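# Flip bent steel straw into lidded cup

## Task

Lift the bent steel straw out of its holder, where it leans with the bent end downward, flip it end for end, and slide its long straight end down through the opening in the cup's screw-on lid. It is done when the straight end's tip sits in the bottom half of the cup and the bent end stays above the lid. Nothing is fixed to the table. A straw that falls to the cup's floor still counts as inserted, though dropping it is better avoided. The cup and the holder must both be standing upright. It fails if anything is still moving at the end, if the robot still touches the straw, cup or holder from two opposite sides even lightly, or if the robot still carries more than one fifth of any of those objects' weight (friction on the sides included). Release everything and move the hand away before ending.

## Robot and tools

Robot: a single arm (six joints: shoulder pan, shoulder lift, elbow, wrist 1 to 3) carrying a five-finger right hand. The only camera is cam_wrist (616x616), mounted at the wrist. A loose object may occasionally get a small push from outside. Knocking anything off the table is a failure.

Frames. Scene frame: origin on the table top beneath the arm's base, +z up, +y to the left when facing along +x. The state line reports the hand point's position (end_effector_position, m) and orientation (end_effector_quat_wxyz) plus velocities (m/s, rad/s) in this frame; the printed position may be slightly off, more so far from the base. The hand point sits 0.05 m in front of the palm, where index pad and thumb tip meet in a pinch. Its own axes: +z along the straightened fingers (fingertips 0.06-0.07 m beyond it), +y out of the palm, +x across the palm toward the little finger. The hand spans 0.08 m to the little-finger side, and on the thumb side 0.02 m if the thumb is turned in front of the palm, up to 0.09 m otherwise. A wrist bracket on the little-finger side protrudes 0.03 m past the point along +y and 0.11 m across the palm; it can collide. Rotating the hand, especially about x or y, shifts the point a little.

The row (used by execute_actions and move): 14 numbers, each in [-1, 1], in this order: dx, dy, dz, rx, ry, rz, little, ring, middle, index, thumb_bend, thumb_turn, force_limit, speed. The first six are an offset, not a pose, expressed in the hand point's own axes, counted from the hand point pose in the most recent result that showed it (before any such result, and for later calls within one reply, from where the robot is when the action begins). Scale: 1.0 = 0.6 m for dx, dy, dz and 180 degrees for rx, ry, rz, which form one rotation vector. Every row in an action is counted from that same base pose, not from the row before. All zeros therefore means go back to that base pose, not stay still. The next six are absolute targets per motor: fingers +1 straight, -1 curled into the palm; thumb_bend +1 straight, -1 fully bent; thumb_turn +1 beside the palm, -1 in front of it facing the fingers. A pinch is roughly index -0.22, thumb_bend -0.75, thumb_turn -0.57. force_limit sets where a closing motor stops: from near 0 N at -1 to 10 N at +1 at the fingertip (15 N for both thumb motors); opening ignores it. speed maps from almost zero at -1 to full at +1 (full travel in 0.6 s). For a soft grip close at speed -0.9 or below. A motor only starts when its target changes by at least 0.01; it then locks where it ends, holding at least 15 N. Resending identical numbers keeps the grip; a more open target loosens it. Wrapping the whole hand (thumb turned in first) fits objects 0.035-0.08 m across, lying against the palm on the wrist side of the point.

Tools.
execute_actions: actions is a list with zero or one item. Empty list: just report the state. {"rows": [...], "steps": n}: up to 15 rows, n up to 15 control steps of 1/30 s (default 15), one row per step, the last row repeated if rows run out. {"steps": n} alone: a wait of up to 300 steps counted from the last result, including your reply time. Optional pictures (true/false).
move: target is one 14-number row as above; the hand point follows a straight path to it lasting 0.5-10 s (cut off at 10 s). speed is the path's top speed in m/s, 0.002-0.5 (default 0.25); turning is capped at twice that in rad/s. The hand numbers are sent at the start. stop_force (13-80 N, optional, only after 0.2 s of scene time) ends the path when the wrist sensor reads that much extra push against the direction of travel for 2 steps; the hand then backs up 2 steps and holds. It is unreliable on moves that rotate, and should be omitted when pulling away from something you press on. The path ignores obstacles and the hand may lag or overshoot.
wait: seconds, 0-10; nothing new is sent.
zoom_image: camera "cam_wrist", region [x0, y0, x1, y1] in pixels from the top-left, at most 504x504.
show_instructions: no arguments; returns the reference pages.


Motion limits. Each step the commanded pose is clipped to 100 mm and 16 degrees from the measured pose; position wins over orientation if both cannot be met. Commands are smoothed with about 0.17 s lag; joints have speed and acceleration limits, so a large offset may not be finished when the result arrives — read the pose and send the remainder. Time passes while you think.

Results. The move line gives the ending: done, off_target, moving, held, fault, or contact (stop_force triggered; this outranks held, done and off_target), the distance to target, and limits (paced = clipped, held = some steps blocked by the clearance check, after which motion may jump fast). "pose unreachable" and HELD flag blocked or altered commands. "Hand target" shows where the controller is heading. hand_measured, hand_stopped_by (moving, target, force, stalled, fault) and hand_load_n list the six hand motors in row order; loads near 0 mean the grip was lost. Wrist force and torque are in the hand's axes, with offsets up to about 5.5 N, noise up to 3.4 N, saturating near 100 N; "no reading" is normal at start.

Avoid: the arm is stiff, so aiming even slightly past a firm contact can trigger a stop. Contact torque beyond a joint limit (elbow 141, wrists 50.7, shoulder 310 N m) or 150 N outside force halts the arm for 10 s. Holding loads heats motors; MOTOR HOT appears at 70 °C and brakes engage at 85 °C. Move gently near objects, do not drop or slam the straw, keep cup and holder upright, and finish with the hand open and clear.

Each tool is called after ">>>" as a command line: name --argument value for each argument, lists and objects as JSON in quotes; but a table of rows of numbers goes row by row, as --pt "numbers of a row", without its own name.

Reference images:

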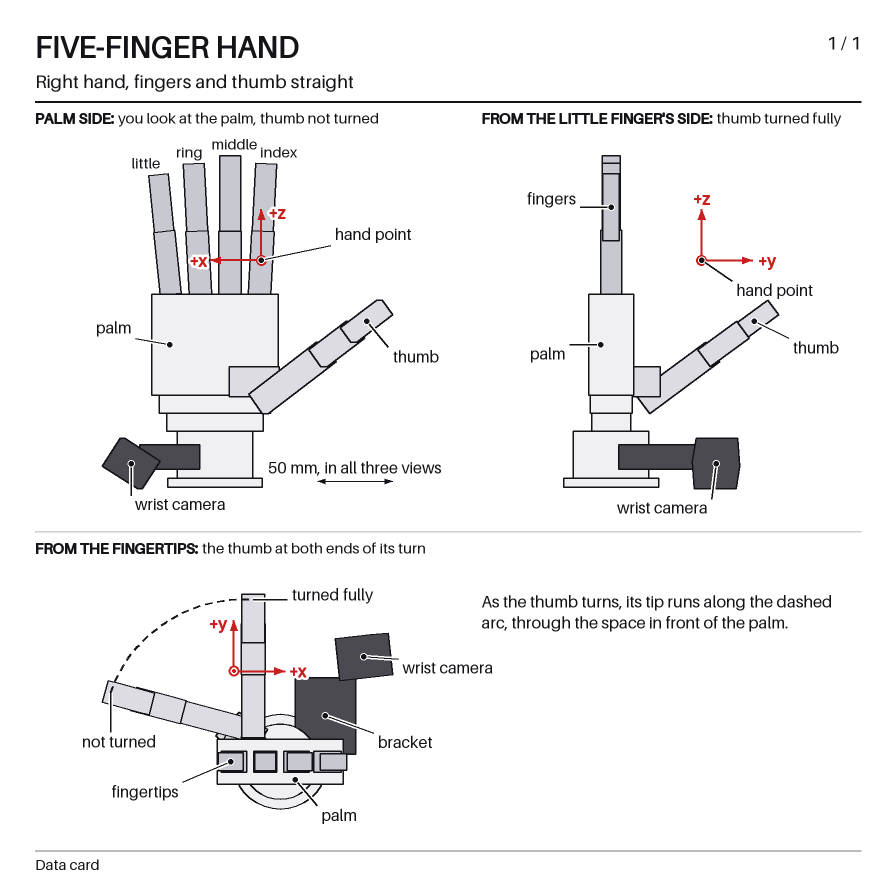

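## Session

>>> execute_actions --actions '[]'

Scene clock: 0.00 s of 5600.00 s.
end_effector_position=(+0.3837, +0.0231, +0.1004) hand_measured=(+1.000, +1.000, +1.000, +1.000, +1.000, +1.000) hand_load_n=(+0.0, +0.0, +0.0, +0.0, +0.0, +0.0) hand_stopped_by=(target, target, target, target, target, target) hand_force_limit=0.00 hand_speed=-0.80 end_effector_quat_wxyz=(-0.204, +0.102, +0.949, -0.216) end_effector_velocity=(-0.000, +0.000, +0.000) end_effector_angular_velocity=(+0.000, -0.000, -0.000)
Joint positions: [-0.186 -1.169  2.17   0.962  2.039 -1.475]
Joint velocities: [-0.    -0.001  0.001  0.    -0.    -0.   ]
Wrist force (N, on the end effector, along its own x y z axes, offset not removed): no reading
Wrist torque (N m, same axes, about the end effector's origin, offset not removed): no reading
Hand target: +0.384, +0.023, +0.100; -0.204, +0.102, +0.949, -0.216

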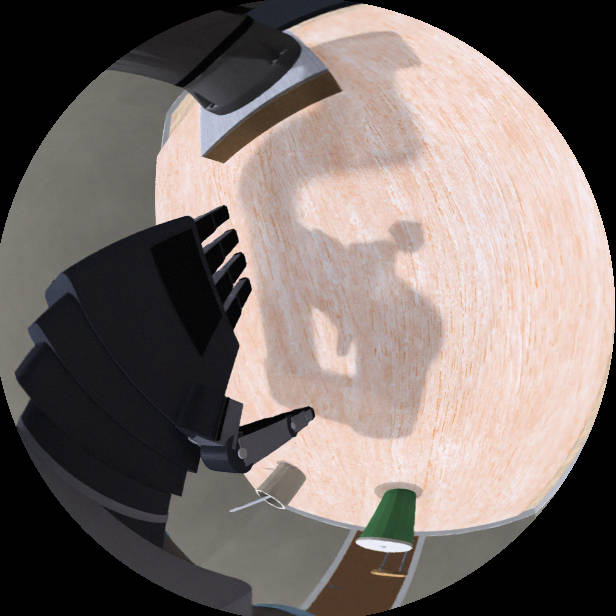

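>>> move --target '[-0.08,-0.162,-0.45,-0.14,-0.132,-0.066,1,1,1,0.3,-0.75,-0.57,0,0.5]'

Scene clock: 23.73 s of 5600.00 s.
end_effector_position=(+0.5326, +0.0224, +0.3502) hand_measured=(+1.000, +1.000, +1.000, +0.300, -0.750, -0.570) hand_load_n=(+0.0, +0.0, +0.0, +0.0, +0.0, +0.0) hand_stopped_by=(target, target, target, target, target, target) hand_force_limit=0.00 hand_speed=0.50 end_effector_quat_wxyz=(-0.000, +0.001, +1.000, -0.000) end_effector_velocity=(+0.001, +0.000, +0.002) end_effector_angular_velocity=(+0.002, -0.004, +0.002)
Joint positions: [-0.4   -1.468  1.865  1.171  1.571 -1.998]
Joint velocities: [-0.001 -0.001 -0.003  0.002 -0.003 -0.002]
Wrist force (N, on the end effector, along its own x y z axes, offset not removed): [-1.3 0.5 -0.7]
Wrist torque (N m, same axes, about the end effector's origin, offset not removed): [0.23 0.07 -0.20]
Hand target: +0.533, +0.022, +0.350; -0.000, +0.001, +1.000, +0.000
Off the commanded pose: 0.001 m, 0 deg.
After step 90, 18.87 s passed at rest.
move: done

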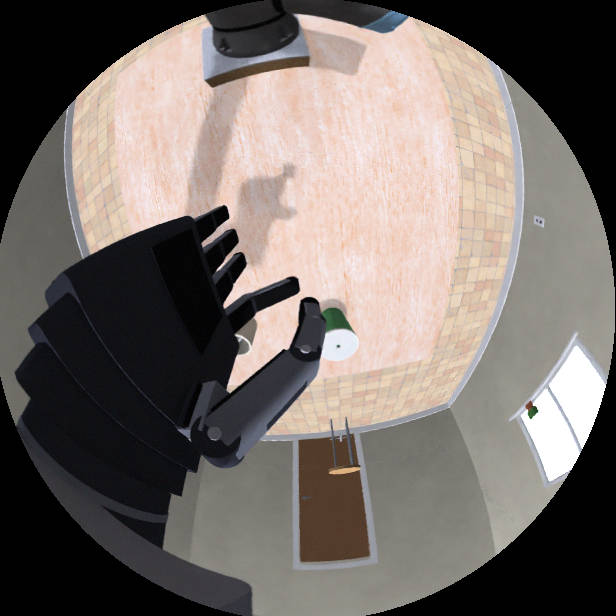

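>>> move --target '[-0.25,-0.45,0,0,0,0,1,1,1,0.3,-0.75,-0.57,0,0.5]'

>>> zoom_image --camera "cam_wrist" --region '[280,180,520,420]'

Scene clock: 32.60 s of 5600.00 s.
end_effector_position=(+0.6816, -0.2479, +0.3499) hand_measured=(+1.000, +1.000, +1.000, +0.300, -0.750, -0.570) hand_load_n=(+0.0, +0.0, +0.0, +0.0, +0.0, +0.0) hand_stopped_by=(target, target, target, target, target, target) hand_force_limit=0.00 hand_speed=0.50 end_effector_quat_wxyz=(-0.000, +0.001, +1.000, +0.000) end_effector_velocity=(+0.001, -0.001, -0.000) end_effector_angular_velocity=(+0.001, +0.001, +0.001)
Joint positions: [-0.659 -1.117  1.405  1.281  1.57  -2.257]
Joint velocities: [-0.     0.004 -0.004  0.002  0.    -0.001]
Wrist force (N, on the end effector, along its own x y z axes, offset not removed): [-1.7 0.0 -1.3]
Wrist torque (N m, same axes, about the end effector's origin, offset not removed): [0.27 0.17 -0.28]
Hand target: +0.682, -0.248, +0.350; -0.000, +0.001, +1.000, -0.000
Off the commanded pose: 0.001 m, 0 deg.
After step 90, 4.03 s passed at rest.
move: done

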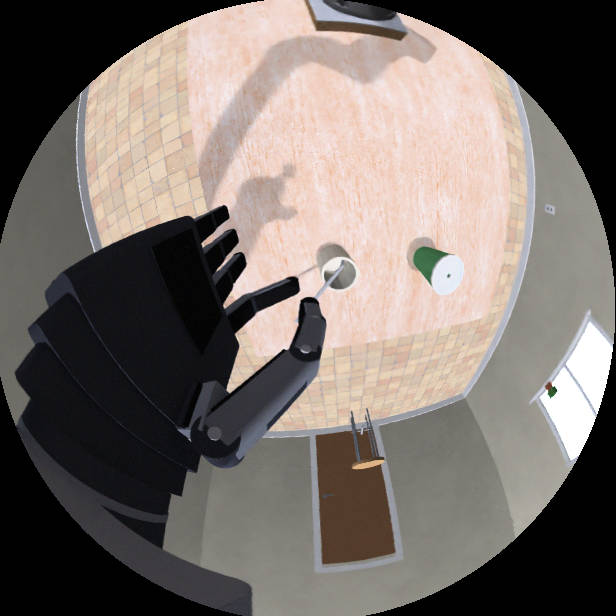

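Region (280, 180, 520, 420) of cam_wrist's 616x616 image, scaled by 2.100, with more detail than that image has.

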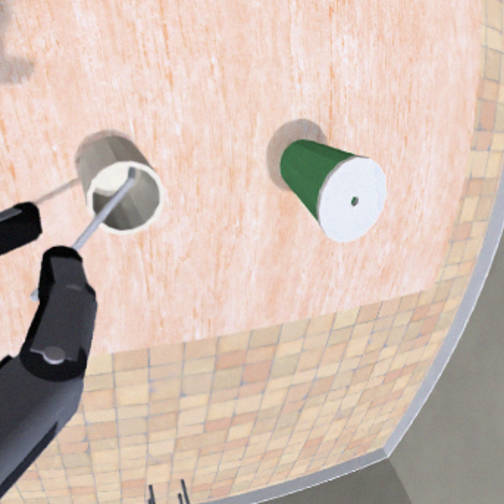

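>>> move --target '[0.1,-0.083,0.24,0,-0.5,0,1,1,1,0.6,-0.75,-0.57,0,0.5]' --speed 0.3

>>> zoom_image --camera "cam_wrist" --region '[240,60,540,360]'

Scene clock: 68.30 s of 5600.00 s.
end_effector_position=(+0.6216, -0.2977, +0.2060) hand_measured=(+1.000, +1.000, +1.000, +0.600, -0.750, -0.570) hand_load_n=(+0.0, +0.0, +0.0, +0.0, +0.0, +0.0) hand_stopped_by=(target, target, target, target, target, target) hand_force_limit=0.00 hand_speed=0.50 end_effector_quat_wxyz=(+0.707, +0.001, +0.708, -0.001) end_effector_velocity=(+0.000, -0.001, -0.001) end_effector_angular_velocity=(+0.002, -0.013, -0.004)
Joint positions: [-1.115 -1.218  2.318 -1.105  0.43  -1.567]
Joint velocities: [ 0.001  0.006  0.008 -0.046  0.005  0.031]
Wrist force (N, on the end effector, along its own x y z axes, offset not removed): [-0.5 -1.4 -1.3]
Wrist torque (N m, same axes, about the end effector's origin, offset not removed): [0.02 -0.08 -0.22]
Hand target: +0.622, -0.298, +0.206; +0.707, +0.001, +0.707, -0.001
Off the commanded pose: 0.000 m, 0 deg.
After step 90, 29.33 s passed at rest.
move: done

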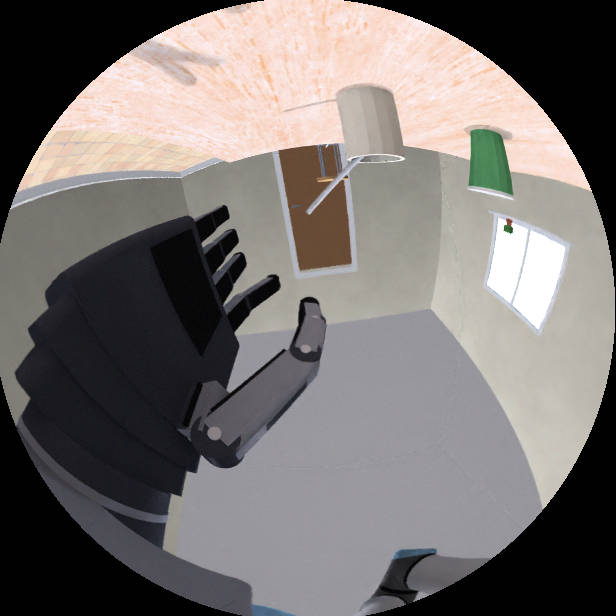

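Region (240, 60, 540, 360) of cam_wrist's 616x616 image, scaled by 1.680, with more detail than that image has.

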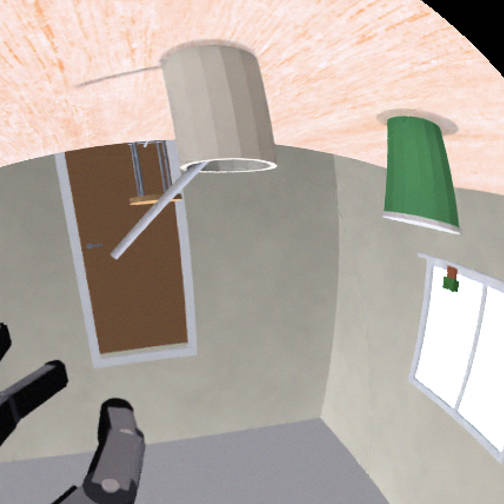

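>>> move --target '[0.127,-0.02,0.122,0.322,0.239,0.142,1,1,1,0.15,-0.75,-0.57,0,0.5]' --speed 0.2

Scene clock: 101.37 s of 5600.00 s.
end_effector_position=(+0.6946, -0.3095, +0.1297) hand_measured=(+1.000, +1.000, +1.000, +0.150, -0.750, -0.570) hand_load_n=(+0.0, +0.0, +0.0, +0.0, +0.0, +0.0) hand_stopped_by=(target, target, target, target, target, target) hand_force_limit=0.00 hand_speed=0.50 end_effector_quat_wxyz=(+0.308, +0.478, +0.801, -0.186) end_effector_velocity=(+0.002, -0.001, +0.001) end_effector_angular_velocity=(+0.003, +0.004, -0.008)
Joint positions: [-0.566 -1.173  1.977  0.088  1.889 -1.202]
Joint velocities: [ 0.004  0.003 -0.009  0.014  0.007  0.01 ]
Wrist force (N, on the end effector, along its own x y z axes, offset not removed): [-3.1 0.7 -1.7]
Wrist torque (N m, same axes, about the end effector's origin, offset not removed): [0.36 0.42 -0.34]
Hand target: +0.695, -0.310, +0.130; +0.308, +0.478, +0.801, -0.186
Off the commanded pose: 0.000 m, 0 deg.
After step 90, 26.27 s passed at rest.
move: done

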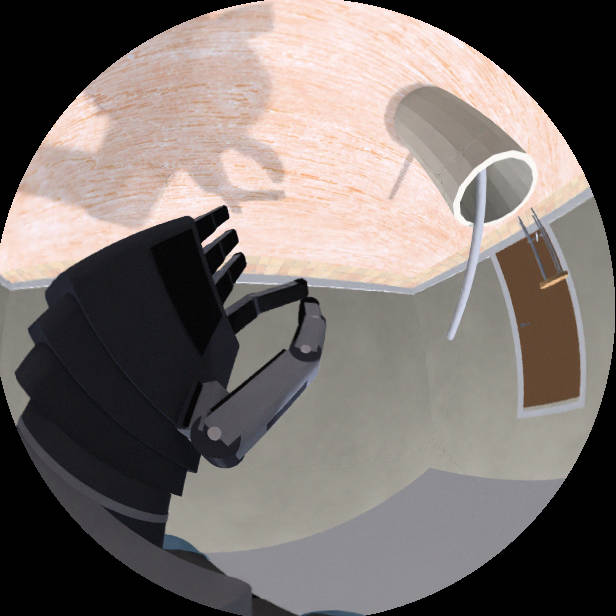

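>>> move --target '[0,0.075,0,0,0,0,1,1,1,0.15,-0.75,-0.57,0,0.5]' --speed 0.1

Scene clock: 112.83 s of 5600.00 s.
end_effector_position=(+0.7341, -0.2882, +0.1296) hand_measured=(+1.000, +1.000, +1.000, +0.150, -0.750, -0.570) hand_load_n=(+0.0, +0.0, +0.0, +0.0, +0.0, +0.0) hand_stopped_by=(target, target, target, target, target, target) hand_force_limit=0.00 hand_speed=0.50 end_effector_quat_wxyz=(+0.308, +0.478, +0.801, -0.186) end_effector_velocity=(+0.002, +0.000, +0.000) end_effector_angular_velocity=(-0.000, -0.000, -0.001)
Joint positions: [-0.497 -1.126  1.906  0.131  1.933 -1.144]
Joint velocities: [ 0.002  0.002 -0.004  0.002  0.002  0.003]
Wrist force (N, on the end effector, along its own x y z axes, offset not removed): [-1.3 1.4 -1.5]
Wrist torque (N m, same axes, about the end effector's origin, offset not removed): [0.47 0.18 -0.19]
Hand target: +0.734, -0.288, +0.130; +0.308, +0.478, +0.801, -0.186
Off the commanded pose: 0.000 m, 0 deg.
After step 90, 7.57 s passed at rest.
move: done

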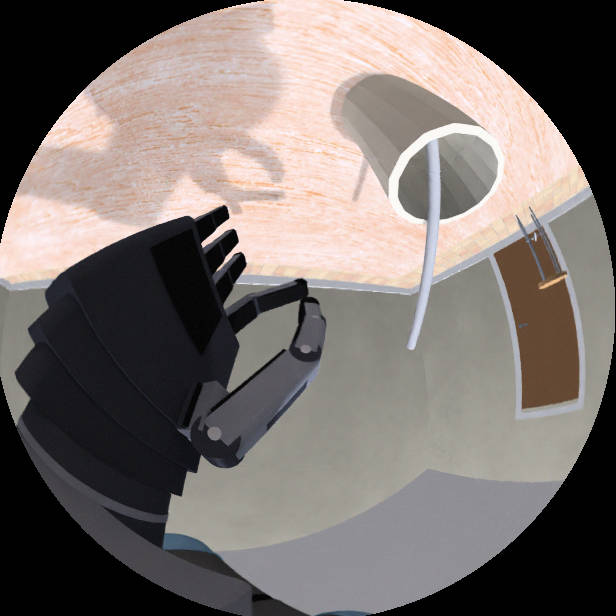

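>>> move --target '[0.062,0.07,-0.042,0,-0.067,0.025,1,1,1,0.25,-0.7,-0.57,0,0.5]' --speed 0.1

>>> move --target '[0,0.03,0,0,0,0,1,1,1,0.25,-0.7,-0.57,0,0.5]' --speed 0.05

Scene clock: 127.77 s of 5600.00 s.
end_effector_position=(+0.7500, -0.2293, +0.1231) hand_measured=(+1.000, +1.000, +1.000, +0.250, -0.700, -0.570) hand_load_n=(+0.0, +0.0, +0.0, +0.0, +0.0, +0.0) hand_stopped_by=(target, target, target, target, target, target) hand_force_limit=0.00 hand_speed=0.50 end_effector_quat_wxyz=(+0.397, +0.487, +0.745, -0.223) end_effector_velocity=(+0.001, +0.002, +0.000) end_effector_angular_velocity=(-0.006, -0.005, -0.002)
Joint positions: [-0.348 -1.1    1.97  -0.112  2.131 -1.035]
Joint velocities: [ 0.005  0.002  0.001 -0.008  0.008  0.003]
Wrist force (N, on the end effector, along its own x y z axes, offset not removed): [-1.8 1.5 -0.4]
Wrist torque (N m, same axes, about the end effector's origin, offset not removed): [0.35 0.18 -0.22]
Hand target: +0.750, -0.229, +0.123; +0.398, +0.487, +0.745, -0.223
Off the commanded pose: 0.000 m, 0 deg.
After step 90, 10.43 s passed at rest.
move: done

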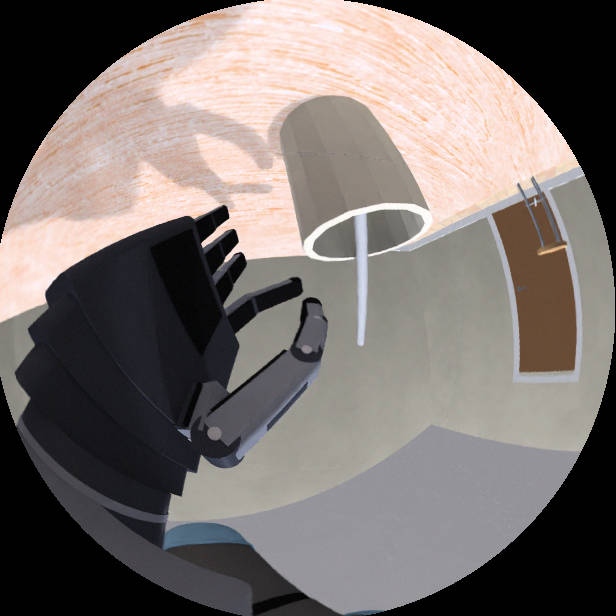

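Scene clock: 128.57 s of 5600.00 s.
end_effector_position=(+0.7661, -0.2217, +0.1241) hand_measured=(+1.000, +1.000, +1.000, +0.250, -0.700, -0.570) hand_load_n=(+0.0, +0.0, +0.0, +0.0, +0.0, +0.0) hand_stopped_by=(target, target, target, target, target, target) hand_force_limit=0.00 hand_speed=0.50 end_effector_quat_wxyz=(+0.397, +0.487, +0.745, -0.223) end_effector_velocity=(+0.001, +0.001, -0.001) end_effector_angular_velocity=(+0.000, +0.002, -0.000)
Joint positions: [-0.325 -1.081  1.936 -0.087  2.147 -1.016]
Joint velocities: [ 0.002  0.003 -0.003  0.003  0.002  0.002]
Wrist force (N, on the end effector, along its own x y z axes, offset not removed): [-1.9 0.4 0.6]
Wrist torque (N m, same axes, about the end effector's origin, offset not removed): [0.14 0.10 -0.34]
Hand target: +0.766, -0.222, +0.124; +0.397, +0.487, +0.745, -0.223
Off the commanded pose: 0.000 m, 0 deg.
move: done

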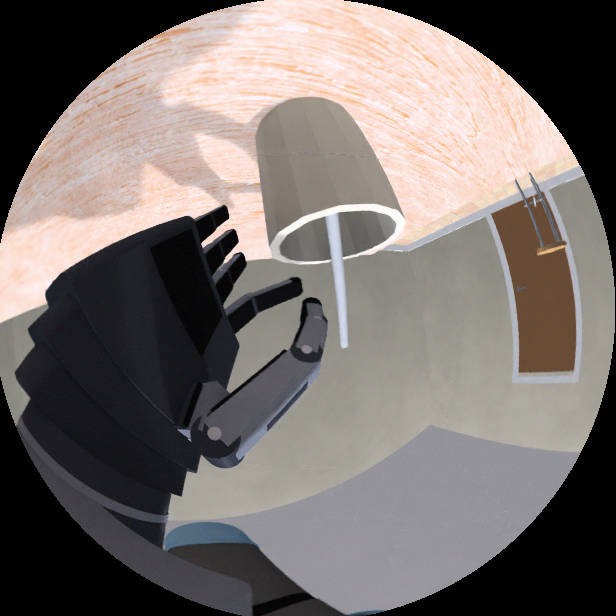

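>>> move --target '[0,0.042,0,0,0,0,1,1,1,0.25,-0.7,-0.57,0,0.5]' --speed 0.03

>>> zoom_image --camera "cam_wrist" --region '[210,190,390,370]'

Scene clock: 142.60 s of 5600.00 s.
end_effector_position=(+0.7887, -0.2110, +0.1255) hand_measured=(+1.000, +1.000, +1.000, +0.250, -0.700, -0.570) hand_load_n=(+0.0, +0.0, +0.0, +0.0, +0.0, +0.0) hand_stopped_by=(target, target, target, target, target, target) hand_force_limit=0.00 hand_speed=0.50 end_effector_quat_wxyz=(+0.397, +0.487, +0.745, -0.223) end_effector_velocity=(+0.001, +0.001, -0.002) end_effector_angular_velocity=(+0.001, +0.003, -0.000)
Joint positions: [-0.296 -1.053  1.887 -0.052  2.168 -0.991]
Joint velocities: [ 0.002  0.004 -0.003  0.003  0.001  0.002]
Wrist force (N, on the end effector, along its own x y z axes, offset not removed): [-1.9 -0.2 -1.0]
Wrist torque (N m, same axes, about the end effector's origin, offset not removed): [0.21 0.21 -0.30]
Hand target: +0.789, -0.211, +0.126; +0.397, +0.487, +0.745, -0.223
Off the commanded pose: 0.000 m, 0 deg.
After step 90, 9.87 s passed at rest.
move: done

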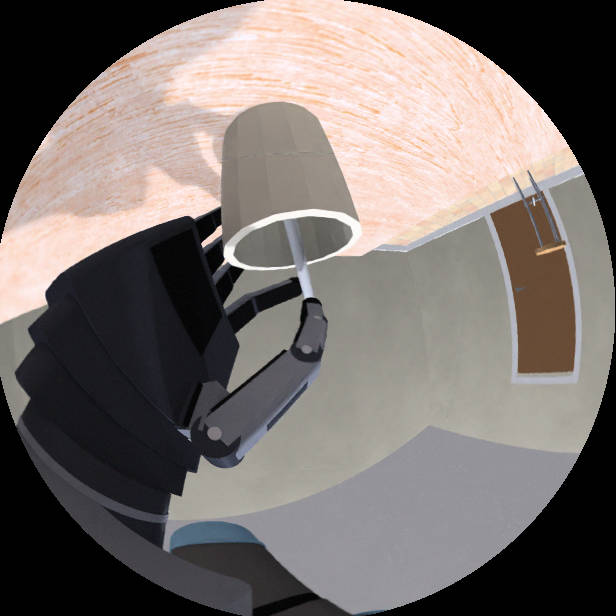

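Region (210, 190, 390, 370) of cam_wrist's 616x616 image, scaled by 2.800, with more detail than that image has.

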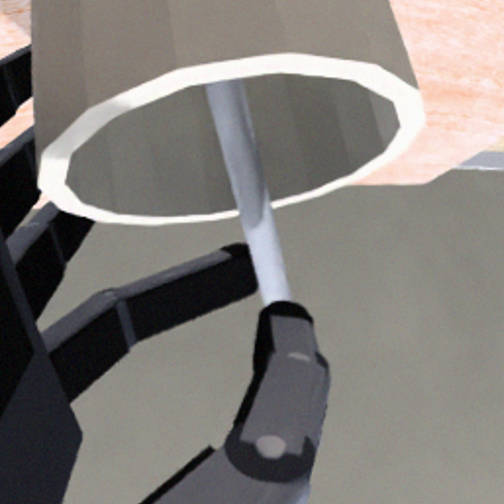

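>>> move --target '[0.022,0,0,0,0,0,1,1,1,0.1,-0.7,-0.57,0,-0.5]' --speed 0.03

>>> move --target '[0,0,0,0,0,0,1,1,1,-0.35,-0.7,-0.57,0.3,-0.85]'

>>> zoom_image --camera "cam_wrist" --region '[210,200,390,380]'

Scene clock: 149.53 s of 5600.00 s.
end_effector_position=(+0.7860, -0.2039, +0.1150) hand_measured=(+1.000, +1.000, +1.000, +0.100, -0.700, -0.570) hand_load_n=(+0.0, +0.0, +0.0, +0.0, +0.0, +0.0) hand_stopped_by=(target, target, target, target, target, target) hand_force_limit=0.00 hand_speed=-0.50 end_effector_quat_wxyz=(+0.398, +0.487, +0.745, -0.223) end_effector_velocity=(+0.000, +0.001, +0.001) end_effector_angular_velocity=(-0.001, -0.003, -0.000)
Joint positions: [-0.286 -1.042  1.896 -0.067  2.175 -0.983]
Joint velocities: [ 0.001 -0.     0.001 -0.003  0.001  0.001]
Wrist force (N, on the end effector, along its own x y z axes, offset not removed): [-4.4 -0.4 -1.0]
Wrist torque (N m, same axes, about the end effector's origin, offset not removed): [0.25 0.01 -0.24]
Hand target: +0.786, -0.204, +0.115; +0.397, +0.487, +0.745, -0.223
Off the commanded pose: 0.000 m, 0 deg.
After step 90, 3.17 s passed at rest.
move: done

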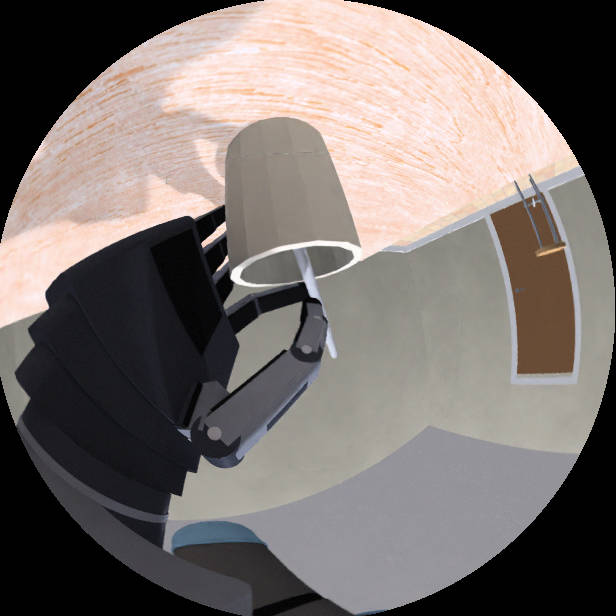

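Scene clock: 151.17 s of 5600.00 s.
end_effector_position=(+0.7860, -0.2038, +0.1150) hand_measured=(+1.000, +1.000, +1.000, -0.238, -0.700, -0.570) hand_load_n=(+0.0, +0.0, +0.0, +8.5, +0.5, -0.5) hand_stopped_by=(target, target, target, force, target, target) hand_force_limit=0.30 hand_speed=-0.85 end_effector_quat_wxyz=(+0.397, +0.487, +0.745, -0.223) end_effector_velocity=(+0.000, -0.001, +0.000) end_effector_angular_velocity=(-0.000, -0.000, -0.001)
Joint positions: [-0.286 -1.042  1.896 -0.067  2.175 -0.983]
Joint velocities: [-0.     0.    -0.001  0.     0.     0.   ]
Wrist force (N, on the end effector, along its own x y z axes, offset not removed): [-1.7 1.5 -0.2]
Wrist torque (N m, same axes, about the end effector's origin, offset not removed): [0.41 0.21 -0.13]
Hand target: +0.786, -0.204, +0.115; +0.398, +0.487, +0.745, -0.223
Off the commanded pose: 0.000 m, 0 deg.
move: done

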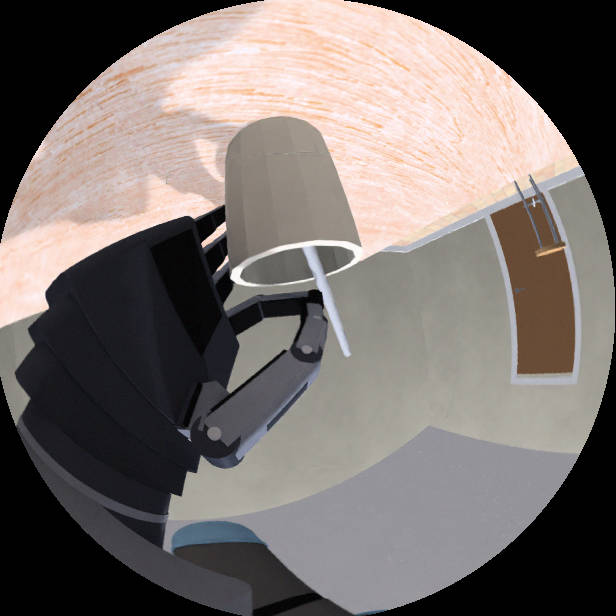

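Region (210, 200, 390, 380) of cam_wrist's 616x616 image, scaled by 2.800, with more detail than that image has.

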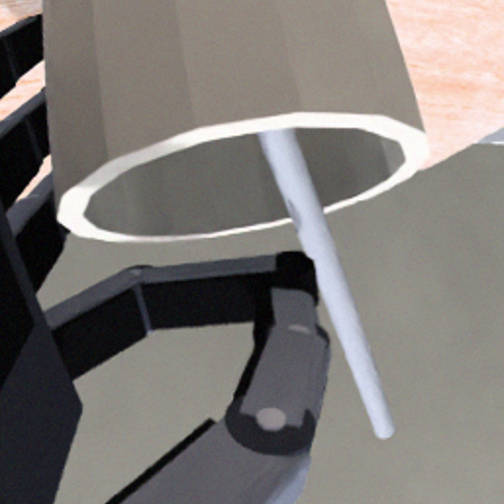

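>>> move --target '[-0.005,0,0,0,0,-0.06,1,1,1,0.5,-0.75,-0.57,0.3,0]' --speed 0.08

>>> move --target '[0,0.024,0.005,0,0,0,1,1,1,0.5,-0.75,-0.57,0.3,0]' --speed 0.03

>>> move --target '[0,0,0.018,0,0,0,1,1,1,0.15,-0.75,-0.57,0.3,-0.9]' --speed 0.02

>>> zoom_image --camera "cam_wrist" --region '[210,200,390,380]'

Scene clock: 171.77 s of 5600.00 s.
end_effector_position=(+0.7866, -0.2055, +0.1174) hand_measured=(+1.000, +1.000, +1.000, +0.500, -0.750, -0.570) hand_load_n=(+0.0, +0.0, +0.0, +0.0, +0.0, +0.0) hand_stopped_by=(target, target, target, target, target, target) hand_force_limit=0.30 hand_speed=0.00 end_effector_quat_wxyz=(+0.375, +0.415, +0.787, -0.260) end_effector_velocity=(+0.000, -0.000, +0.000) end_effector_angular_velocity=(-0.005, +0.008, +0.007)
Joint positions: [-0.302 -1.06   1.895 -0.056  2.163 -1.184]
Joint velocities: [-0.001 -0.001 -0.     0.    -0.001 -0.013]
Wrist force (N, on the end effector, along its own x y z axes, offset not removed): [-1.4 0.5 -0.5]
Wrist torque (N m, same axes, about the end effector's origin, offset not removed): [0.21 0.19 -0.24]
Hand target: +0.787, -0.206, +0.117; +0.375, +0.415, +0.788, -0.260
Off the commanded pose: 0.000 m, 0 deg.
After step 90, 16.10 s passed at rest.
move: done

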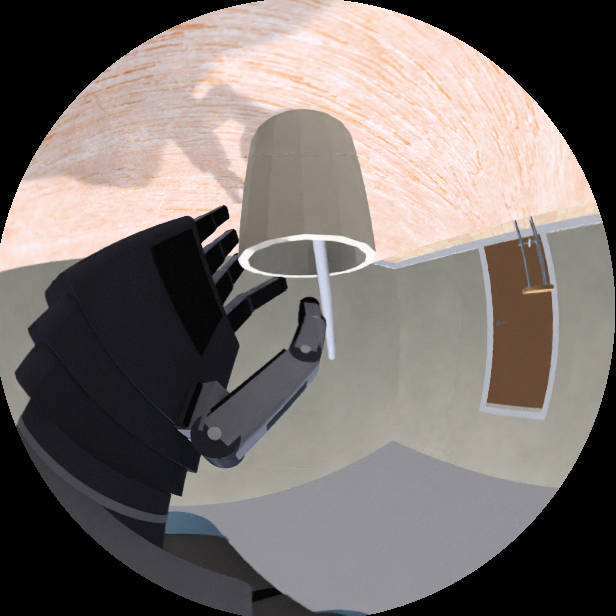

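Scene clock: 172.60 s of 5600.00 s.
end_effector_position=(+0.7998, -0.2002, +0.1143) hand_measured=(+1.000, +1.000, +1.000, +0.500, -0.750, -0.570) hand_load_n=(+0.0, +0.0, +0.0, +0.0, +0.0, +0.0) hand_stopped_by=(target, target, target, target, target, target) hand_force_limit=0.30 hand_speed=0.00 end_effector_quat_wxyz=(+0.375, +0.415, +0.787, -0.260) end_effector_velocity=(+0.002, +0.000, -0.001) end_effector_angular_velocity=(+0.000, +0.000, -0.000)
Joint positions: [-0.287 -1.039  1.867 -0.042  2.174 -1.171]
Joint velocities: [ 0.002  0.003 -0.004  0.002  0.001  0.002]
Wrist force (N, on the end effector, along its own x y z axes, offset not removed): [-2.2 0.1 -0.8]
Wrist torque (N m, same axes, about the end effector's origin, offset not removed): [0.22 0.20 -0.29]
Hand target: +0.800, -0.200, +0.114; +0.375, +0.415, +0.787, -0.260
Off the commanded pose: 0.000 m, 0 deg.
move: done

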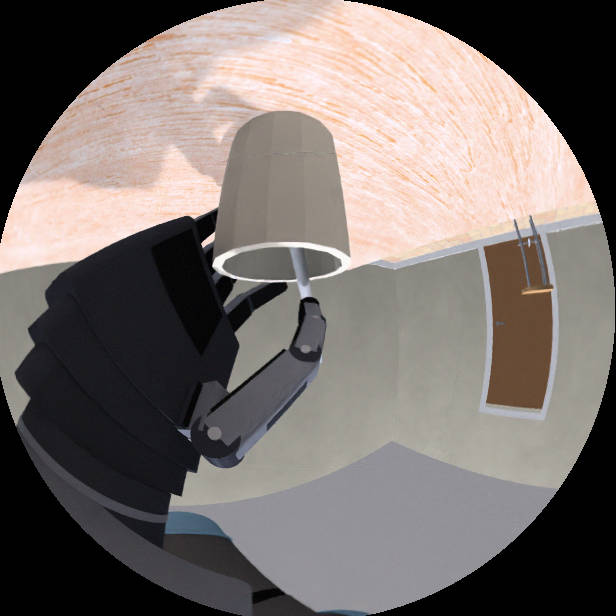

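Scene clock: 174.97 s of 5600.00 s.
end_effector_position=(+0.8038, -0.2080, +0.1080) hand_measured=(+1.000, +1.000, +1.000, +0.150, -0.750, -0.570) hand_load_n=(+0.0, +0.0, +0.0, +0.0, +0.0, +0.0) hand_stopped_by=(target, target, target, target, target, target) hand_force_limit=0.30 hand_speed=-0.90 end_effector_quat_wxyz=(+0.375, +0.415, +0.787, -0.260) end_effector_velocity=(-0.000, +0.000, -0.002) end_effector_angular_velocity=(+0.001, +0.002, +0.000)
Joint positions: [-0.297 -1.027  1.86  -0.052  2.167 -1.18 ]
Joint velocities: [ 0.     0.002  0.     0.     0.    -0.   ]
Wrist force (N, on the end effector, along its own x y z axes, offset not removed): [-0.5 1.1 -3.0]
Wrist torque (N m, same axes, about the end effector's origin, offset not removed): [0.58 0.03 -0.20]
Hand target: +0.804, -0.208, +0.108; +0.375, +0.415, +0.787, -0.260
Off the commanded pose: 0.000 m, 0 deg.
move: done

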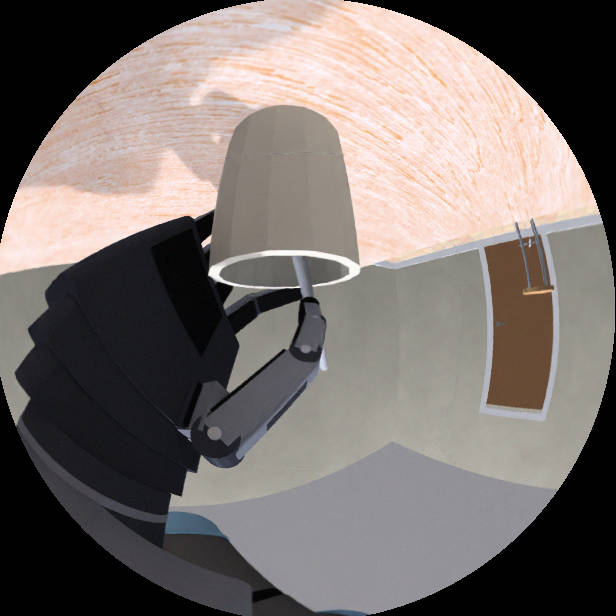

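Region (210, 200, 390, 380) of cam_wrist's 616x616 image, scaled by 2.800, with more detail than that image has.

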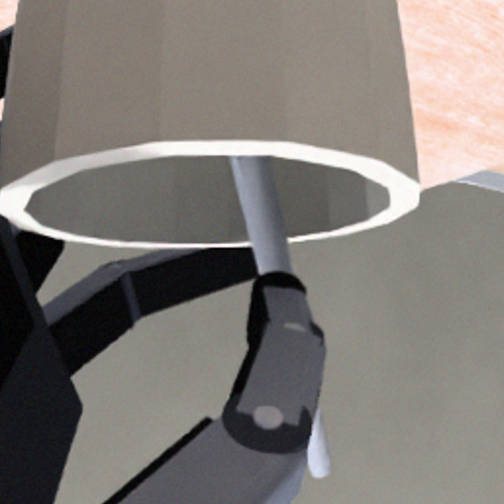

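Backing off slightly from the rim, then closing the pinch.

>>> move --target '[-0.007,0,0,0,0,0,1,1,1,-0.35,-0.75,-0.57,0.5,-0.9]' --speed 0.02

>>> zoom_image --camera "cam_wrist" --region '[210,200,390,380]'

Scene clock: 191.23 s of 5600.00 s.
end_effector_position=(+0.8054, -0.2099, +0.1114) hand_measured=(+1.000, +1.000, +1.000, -0.080, -0.750, -0.570) hand_load_n=(+0.0, +0.0, +0.0, +7.5, +1.5, -1.0) hand_stopped_by=(target, target, target, force, target, target) hand_force_limit=0.50 hand_speed=-0.90 end_effector_quat_wxyz=(+0.375, +0.415, +0.787, -0.260) end_effector_velocity=(+0.001, +0.000, +0.002) end_effector_angular_velocity=(-0.001, -0.003, +0.001)
Joint positions: [-0.299 -1.029  1.855 -0.046  2.166 -1.182]
Joint velocities: [ 0.001 -0.002 -0.001 -0.    -0.     0.   ]
Wrist force (N, on the end effector, along its own x y z axes, offset not removed): [-1.1 -1.5 -2.4]
Wrist torque (N m, same axes, about the end effector's origin, offset not removed): [0.13 0.06 -0.28]
Hand target: +0.805, -0.210, +0.111; +0.375, +0.415, +0.787, -0.260
Off the commanded pose: 0.000 m, 0 deg.
After step 90, 11.63 s passed at rest.
move: done

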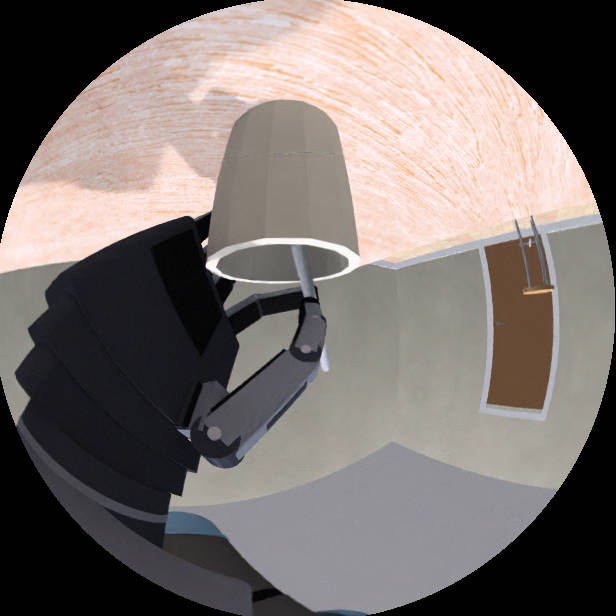

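Region (210, 200, 390, 380) of cam_wrist's 616x616 image, scaled by 2.800, with more detail than that image has.

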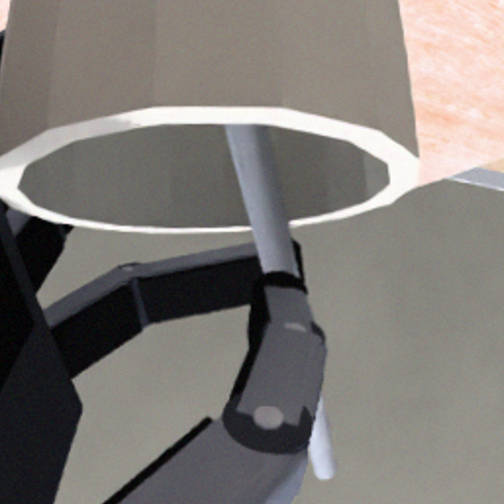

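>>> move --target '[-0.27,-0.03,-0.15,0,0,0,1,1,1,-0.35,-0.75,-0.57,0.5,-0.9]' --speed 0.07

Scene clock: 201.70 s of 5600.00 s.
end_effector_position=(+0.8169, -0.2290, +0.2962) hand_measured=(+1.000, +1.000, +1.000, -0.082, -0.750, -0.570) hand_load_n=(+0.0, +0.0, +0.0, +0.0, +0.0, +0.0) hand_stopped_by=(target, target, target, force, target, target) hand_force_limit=0.50 hand_speed=-0.90 end_effector_quat_wxyz=(+0.375, +0.415, +0.787, -0.260) end_effector_velocity=(-0.000, +0.000, +0.001) end_effector_angular_velocity=(+0.000, +0.001, +0.000)
Joint positions: [-0.322 -1.208  1.724  0.253  2.149 -1.201]
Joint velocities: [ 0.    -0.001 -0.001  0.003 -0.    -0.   ]
Wrist force (N, on the end effector, along its own x y z axes, offset not removed): [0.4 1.3 -2.9]
Wrist torque (N m, same axes, about the end effector's origin, offset not removed): [0.54 -0.05 -0.16]
Hand target: +0.817, -0.229, +0.296; +0.375, +0.415, +0.787, -0.260
Off the commanded pose: 0.000 m, 0 deg.
After step 90, 4.40 s passed at rest.
move: done

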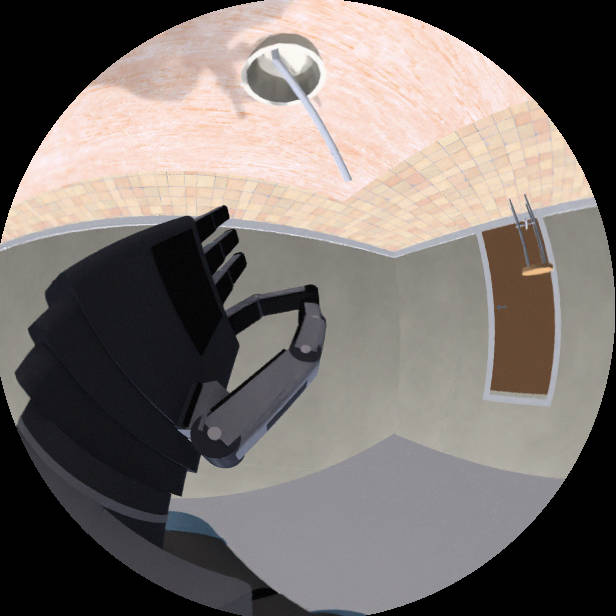

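>>> move --target '[0.25,-0.01,0.15,-0.098,-0.012,-0.071,1,1,1,0.5,-0.72,-0.57,0.5,0]' --speed 0.12

>>> move --target '[0,0.03,0,0,0,0,1,1,1,0.5,-0.72,-0.57,0.5,0]' --speed 0.04

Scene clock: 219.77 s of 5600.00 s.
end_effector_position=(+0.7895, -0.2280, +0.1234) hand_measured=(+1.000, +1.000, +1.000, +0.500, -0.720, -0.570) hand_load_n=(+0.0, +0.0, +0.0, +0.0, +0.0, +0.0) hand_stopped_by=(target, target, target, target, target, target) hand_force_limit=0.50 hand_speed=0.00 end_effector_quat_wxyz=(+0.418, +0.258, +0.852, -0.184) end_effector_velocity=(-0.000, -0.001, -0.003) end_effector_angular_velocity=(+0.001, +0.001, +0.004)
Joint positions: [-0.489 -1.145  1.995 -0.222  1.725 -1.578]
Joint velocities: [-0.003  0.004  0.002 -0.005 -0.006 -0.004]
Wrist force (N, on the end effector, along its own x y z axes, offset not removed): [-2.8 1.1 -1.2]
Wrist torque (N m, same axes, about the end effector's origin, offset not removed): [0.40 0.36 -0.23]
Hand target: +0.790, -0.228, +0.123; +0.418, +0.258, +0.852, -0.184
Off the commanded pose: 0.000 m, 0 deg.
After step 90, 13.00 s passed at rest.
move: done

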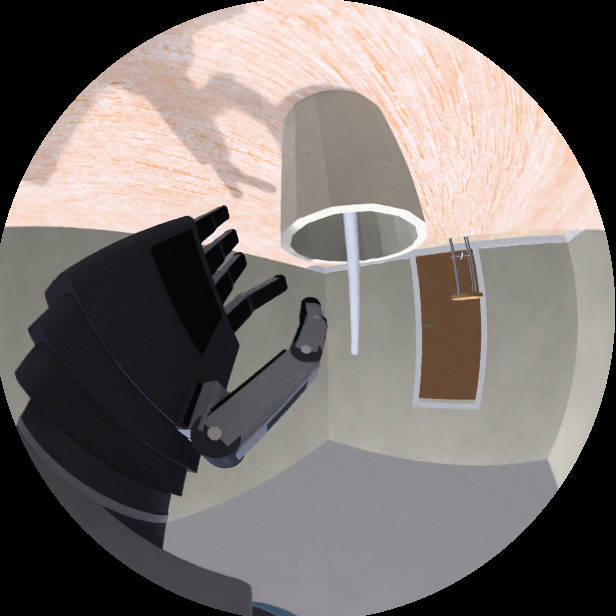

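Scene clock: 220.57 s of 5600.00 s.
end_effector_position=(+0.8001, -0.2138, +0.1216) hand_measured=(+1.000, +1.000, +1.000, +0.500, -0.720, -0.570) hand_load_n=(+0.0, +0.0, +0.0, +0.0, +0.0, +0.0) hand_stopped_by=(target, target, target, target, target, target) hand_force_limit=0.50 hand_speed=0.00 end_effector_quat_wxyz=(+0.418, +0.258, +0.852, -0.184) end_effector_velocity=(+0.002, +0.001, +0.000) end_effector_angular_velocity=(-0.000, -0.000, -0.000)
Joint positions: [-0.458 -1.132  1.98  -0.216  1.75  -1.559]
Joint velocities: [ 0.003  0.002 -0.003  0.001  0.003  0.002]
Wrist force (N, on the end effector, along its own x y z axes, offset not removed): [-2.5 0.8 -1.2]
Wrist torque (N m, same axes, about the end effector's origin, offset not removed): [0.35 0.25 -0.29]
Hand target: +0.800, -0.214, +0.122; +0.418, +0.258, +0.852, -0.184
Off the commanded pose: 0.000 m, 0 deg.
move: done

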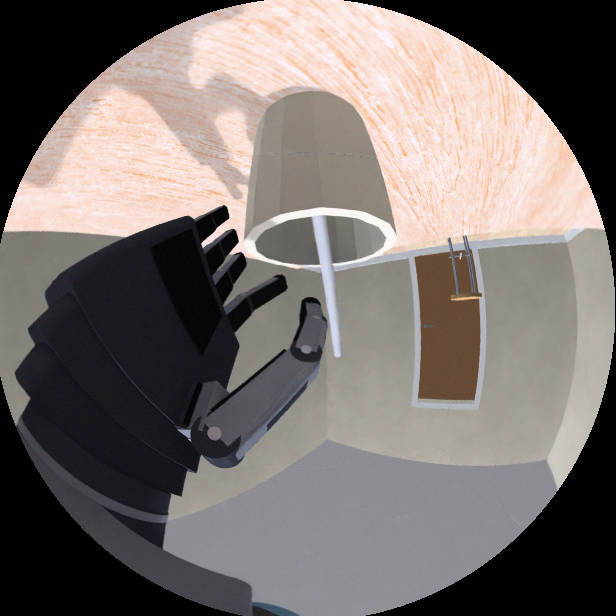

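>>> move --target '[0.012,0.036,0,0,0.035,0,1,1,1,0.5,-0.72,-0.57,0.5,0]' --speed 0.03

>>> move --target '[0,0,0.008,0,0,0,1,1,1,-0.35,-0.72,-0.57,-0.2,-0.87]' --speed 0.02

>>> zoom_image --camera "cam_wrist" --region '[250,240,370,360]'

Scene clock: 229.53 s of 5600.00 s.
end_effector_position=(+0.8091, -0.1946, +0.1138) hand_measured=(+1.000, +1.000, +1.000, +0.500, -0.720, -0.570) hand_load_n=(+0.0, +0.0, +0.0, +0.0, +0.0, +0.0) hand_stopped_by=(target, target, target, target, target, target) hand_force_limit=0.50 hand_speed=0.00 end_effector_quat_wxyz=(+0.371, +0.268, +0.873, -0.169) end_effector_velocity=(+0.001, +0.002, -0.001) end_effector_angular_velocity=(+0.006, +0.009, -0.001)
Joint positions: [-0.422 -1.105  1.912 -0.06   1.774 -1.515]
Joint velocities: [ 0.003  0.004 -0.007  0.014  0.002  0.004]
Wrist force (N, on the end effector, along its own x y z axes, offset not removed): [-1.8 -0.6 0.6]
Wrist torque (N m, same axes, about the end effector's origin, offset not removed): [0.09 0.06 -0.28]
Hand target: +0.809, -0.194, +0.114; +0.370, +0.268, +0.873, -0.169
Off the commanded pose: 0.000 m, 0 deg.
After step 90, 3.90 s passed at rest.
move: done

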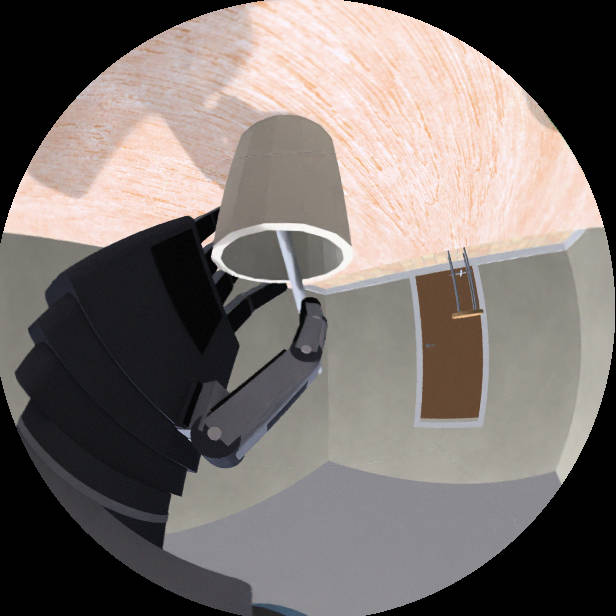

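Scene clock: 232.63 s of 5600.00 s.
end_effector_position=(+0.8118, -0.1970, +0.1106) hand_measured=(+1.000, +1.000, +1.000, -0.112, -0.720, -0.570) hand_load_n=(+0.0, +0.0, +0.0, +5.5, +2.0, -0.5) hand_stopped_by=(target, target, target, force, target, target) hand_force_limit=-0.20 hand_speed=-0.87 end_effector_quat_wxyz=(+0.371, +0.268, +0.873, -0.169) end_effector_velocity=(-0.000, +0.000, +0.001) end_effector_angular_velocity=(-0.000, -0.000, +0.000)
Joint positions: [-0.423 -1.097  1.907 -0.063  1.773 -1.516]
Joint velocities: [ 0.    -0.001  0.     0.     0.     0.   ]
Wrist force (N, on the end effector, along its own x y z axes, offset not removed): [0.0 0.1 -0.6]
Wrist torque (N m, same axes, about the end effector's origin, offset not removed): [0.25 -0.04 -0.18]
Hand target: +0.812, -0.197, +0.111; +0.371, +0.268, +0.873, -0.169
Off the commanded pose: 0.000 m, 0 deg.
move: done

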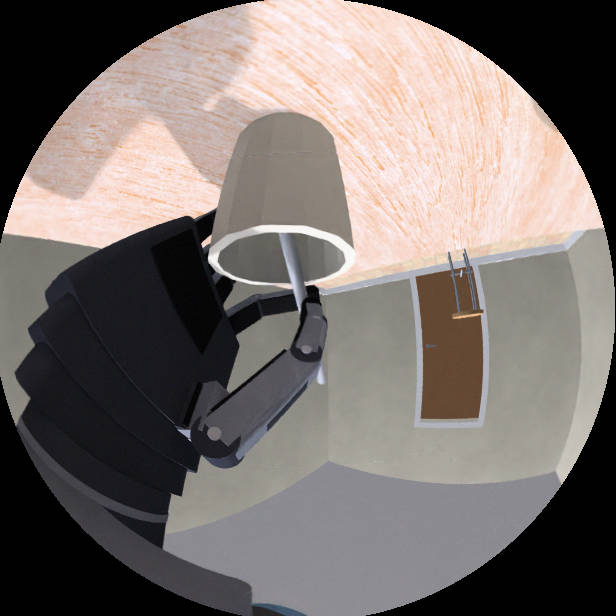

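Region (250, 240, 370, 360) of cam_wrist's 616x616 image, scaled by 4.200, with more detail than that image has.

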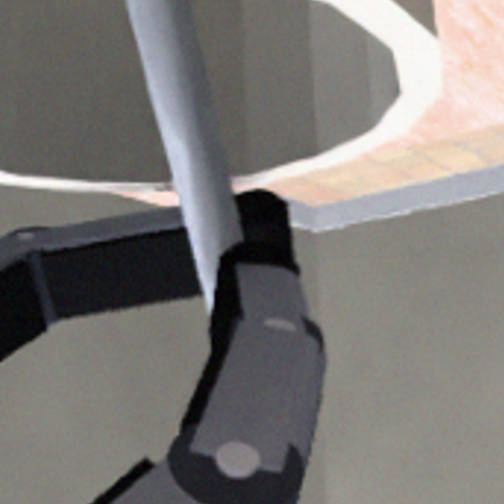

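>>> move --target '[-0.025,0,-0.006,0,0,0,1,1,1,-0.4,-0.72,-0.57,0.5,-0.95]' --speed 0.02

>>> zoom_image --camera "cam_wrist" --region '[250,240,370,360]'

Scene clock: 240.17 s of 5600.00 s.
end_effector_position=(+0.8184, -0.2003, +0.1240) hand_measured=(+1.000, +1.000, +1.000, -0.120, -0.718, -0.570) hand_load_n=(+0.0, +0.0, +0.0, +8.0, +2.5, -1.5) hand_stopped_by=(target, target, target, force, target, target) hand_force_limit=0.50 hand_speed=-0.95 end_effector_quat_wxyz=(+0.371, +0.268, +0.873, -0.169) end_effector_velocity=(+0.001, -0.001, +0.002) end_effector_angular_velocity=(-0.000, -0.001, -0.000)
Joint positions: [-0.424 -1.105  1.886 -0.035  1.773 -1.516]
Joint velocities: [-0.    -0.002 -0.002  0.003 -0.     0.   ]
Wrist force (N, on the end effector, along its own x y z axes, offset not removed): [-1.6 -1.0 -1.3]
Wrist torque (N m, same axes, about the end effector's origin, offset not removed): [0.06 0.19 -0.34]
Hand target: +0.818, -0.200, +0.124; +0.371, +0.268, +0.873, -0.169
Off the commanded pose: 0.000 m, 0 deg.
After step 90, 3.47 s passed at rest.
move: done

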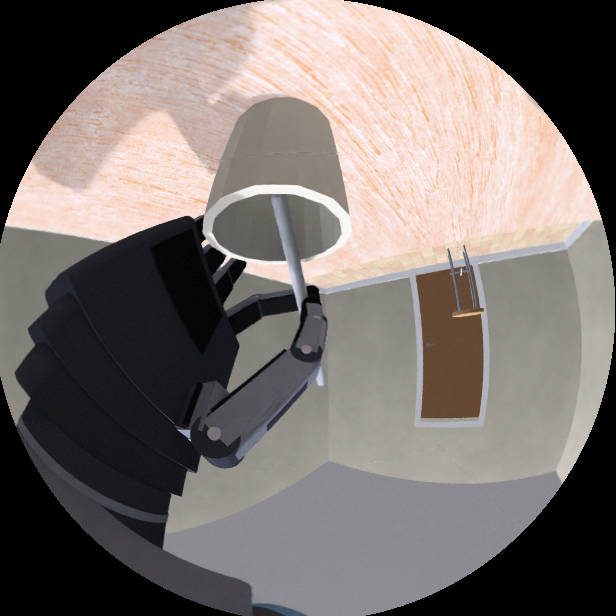

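Region (250, 240, 370, 360) of cam_wrist's 616x616 image, scaled by 4.200, with more detail than that image has.

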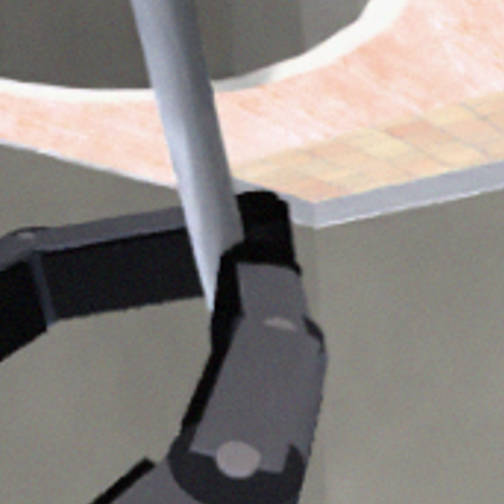

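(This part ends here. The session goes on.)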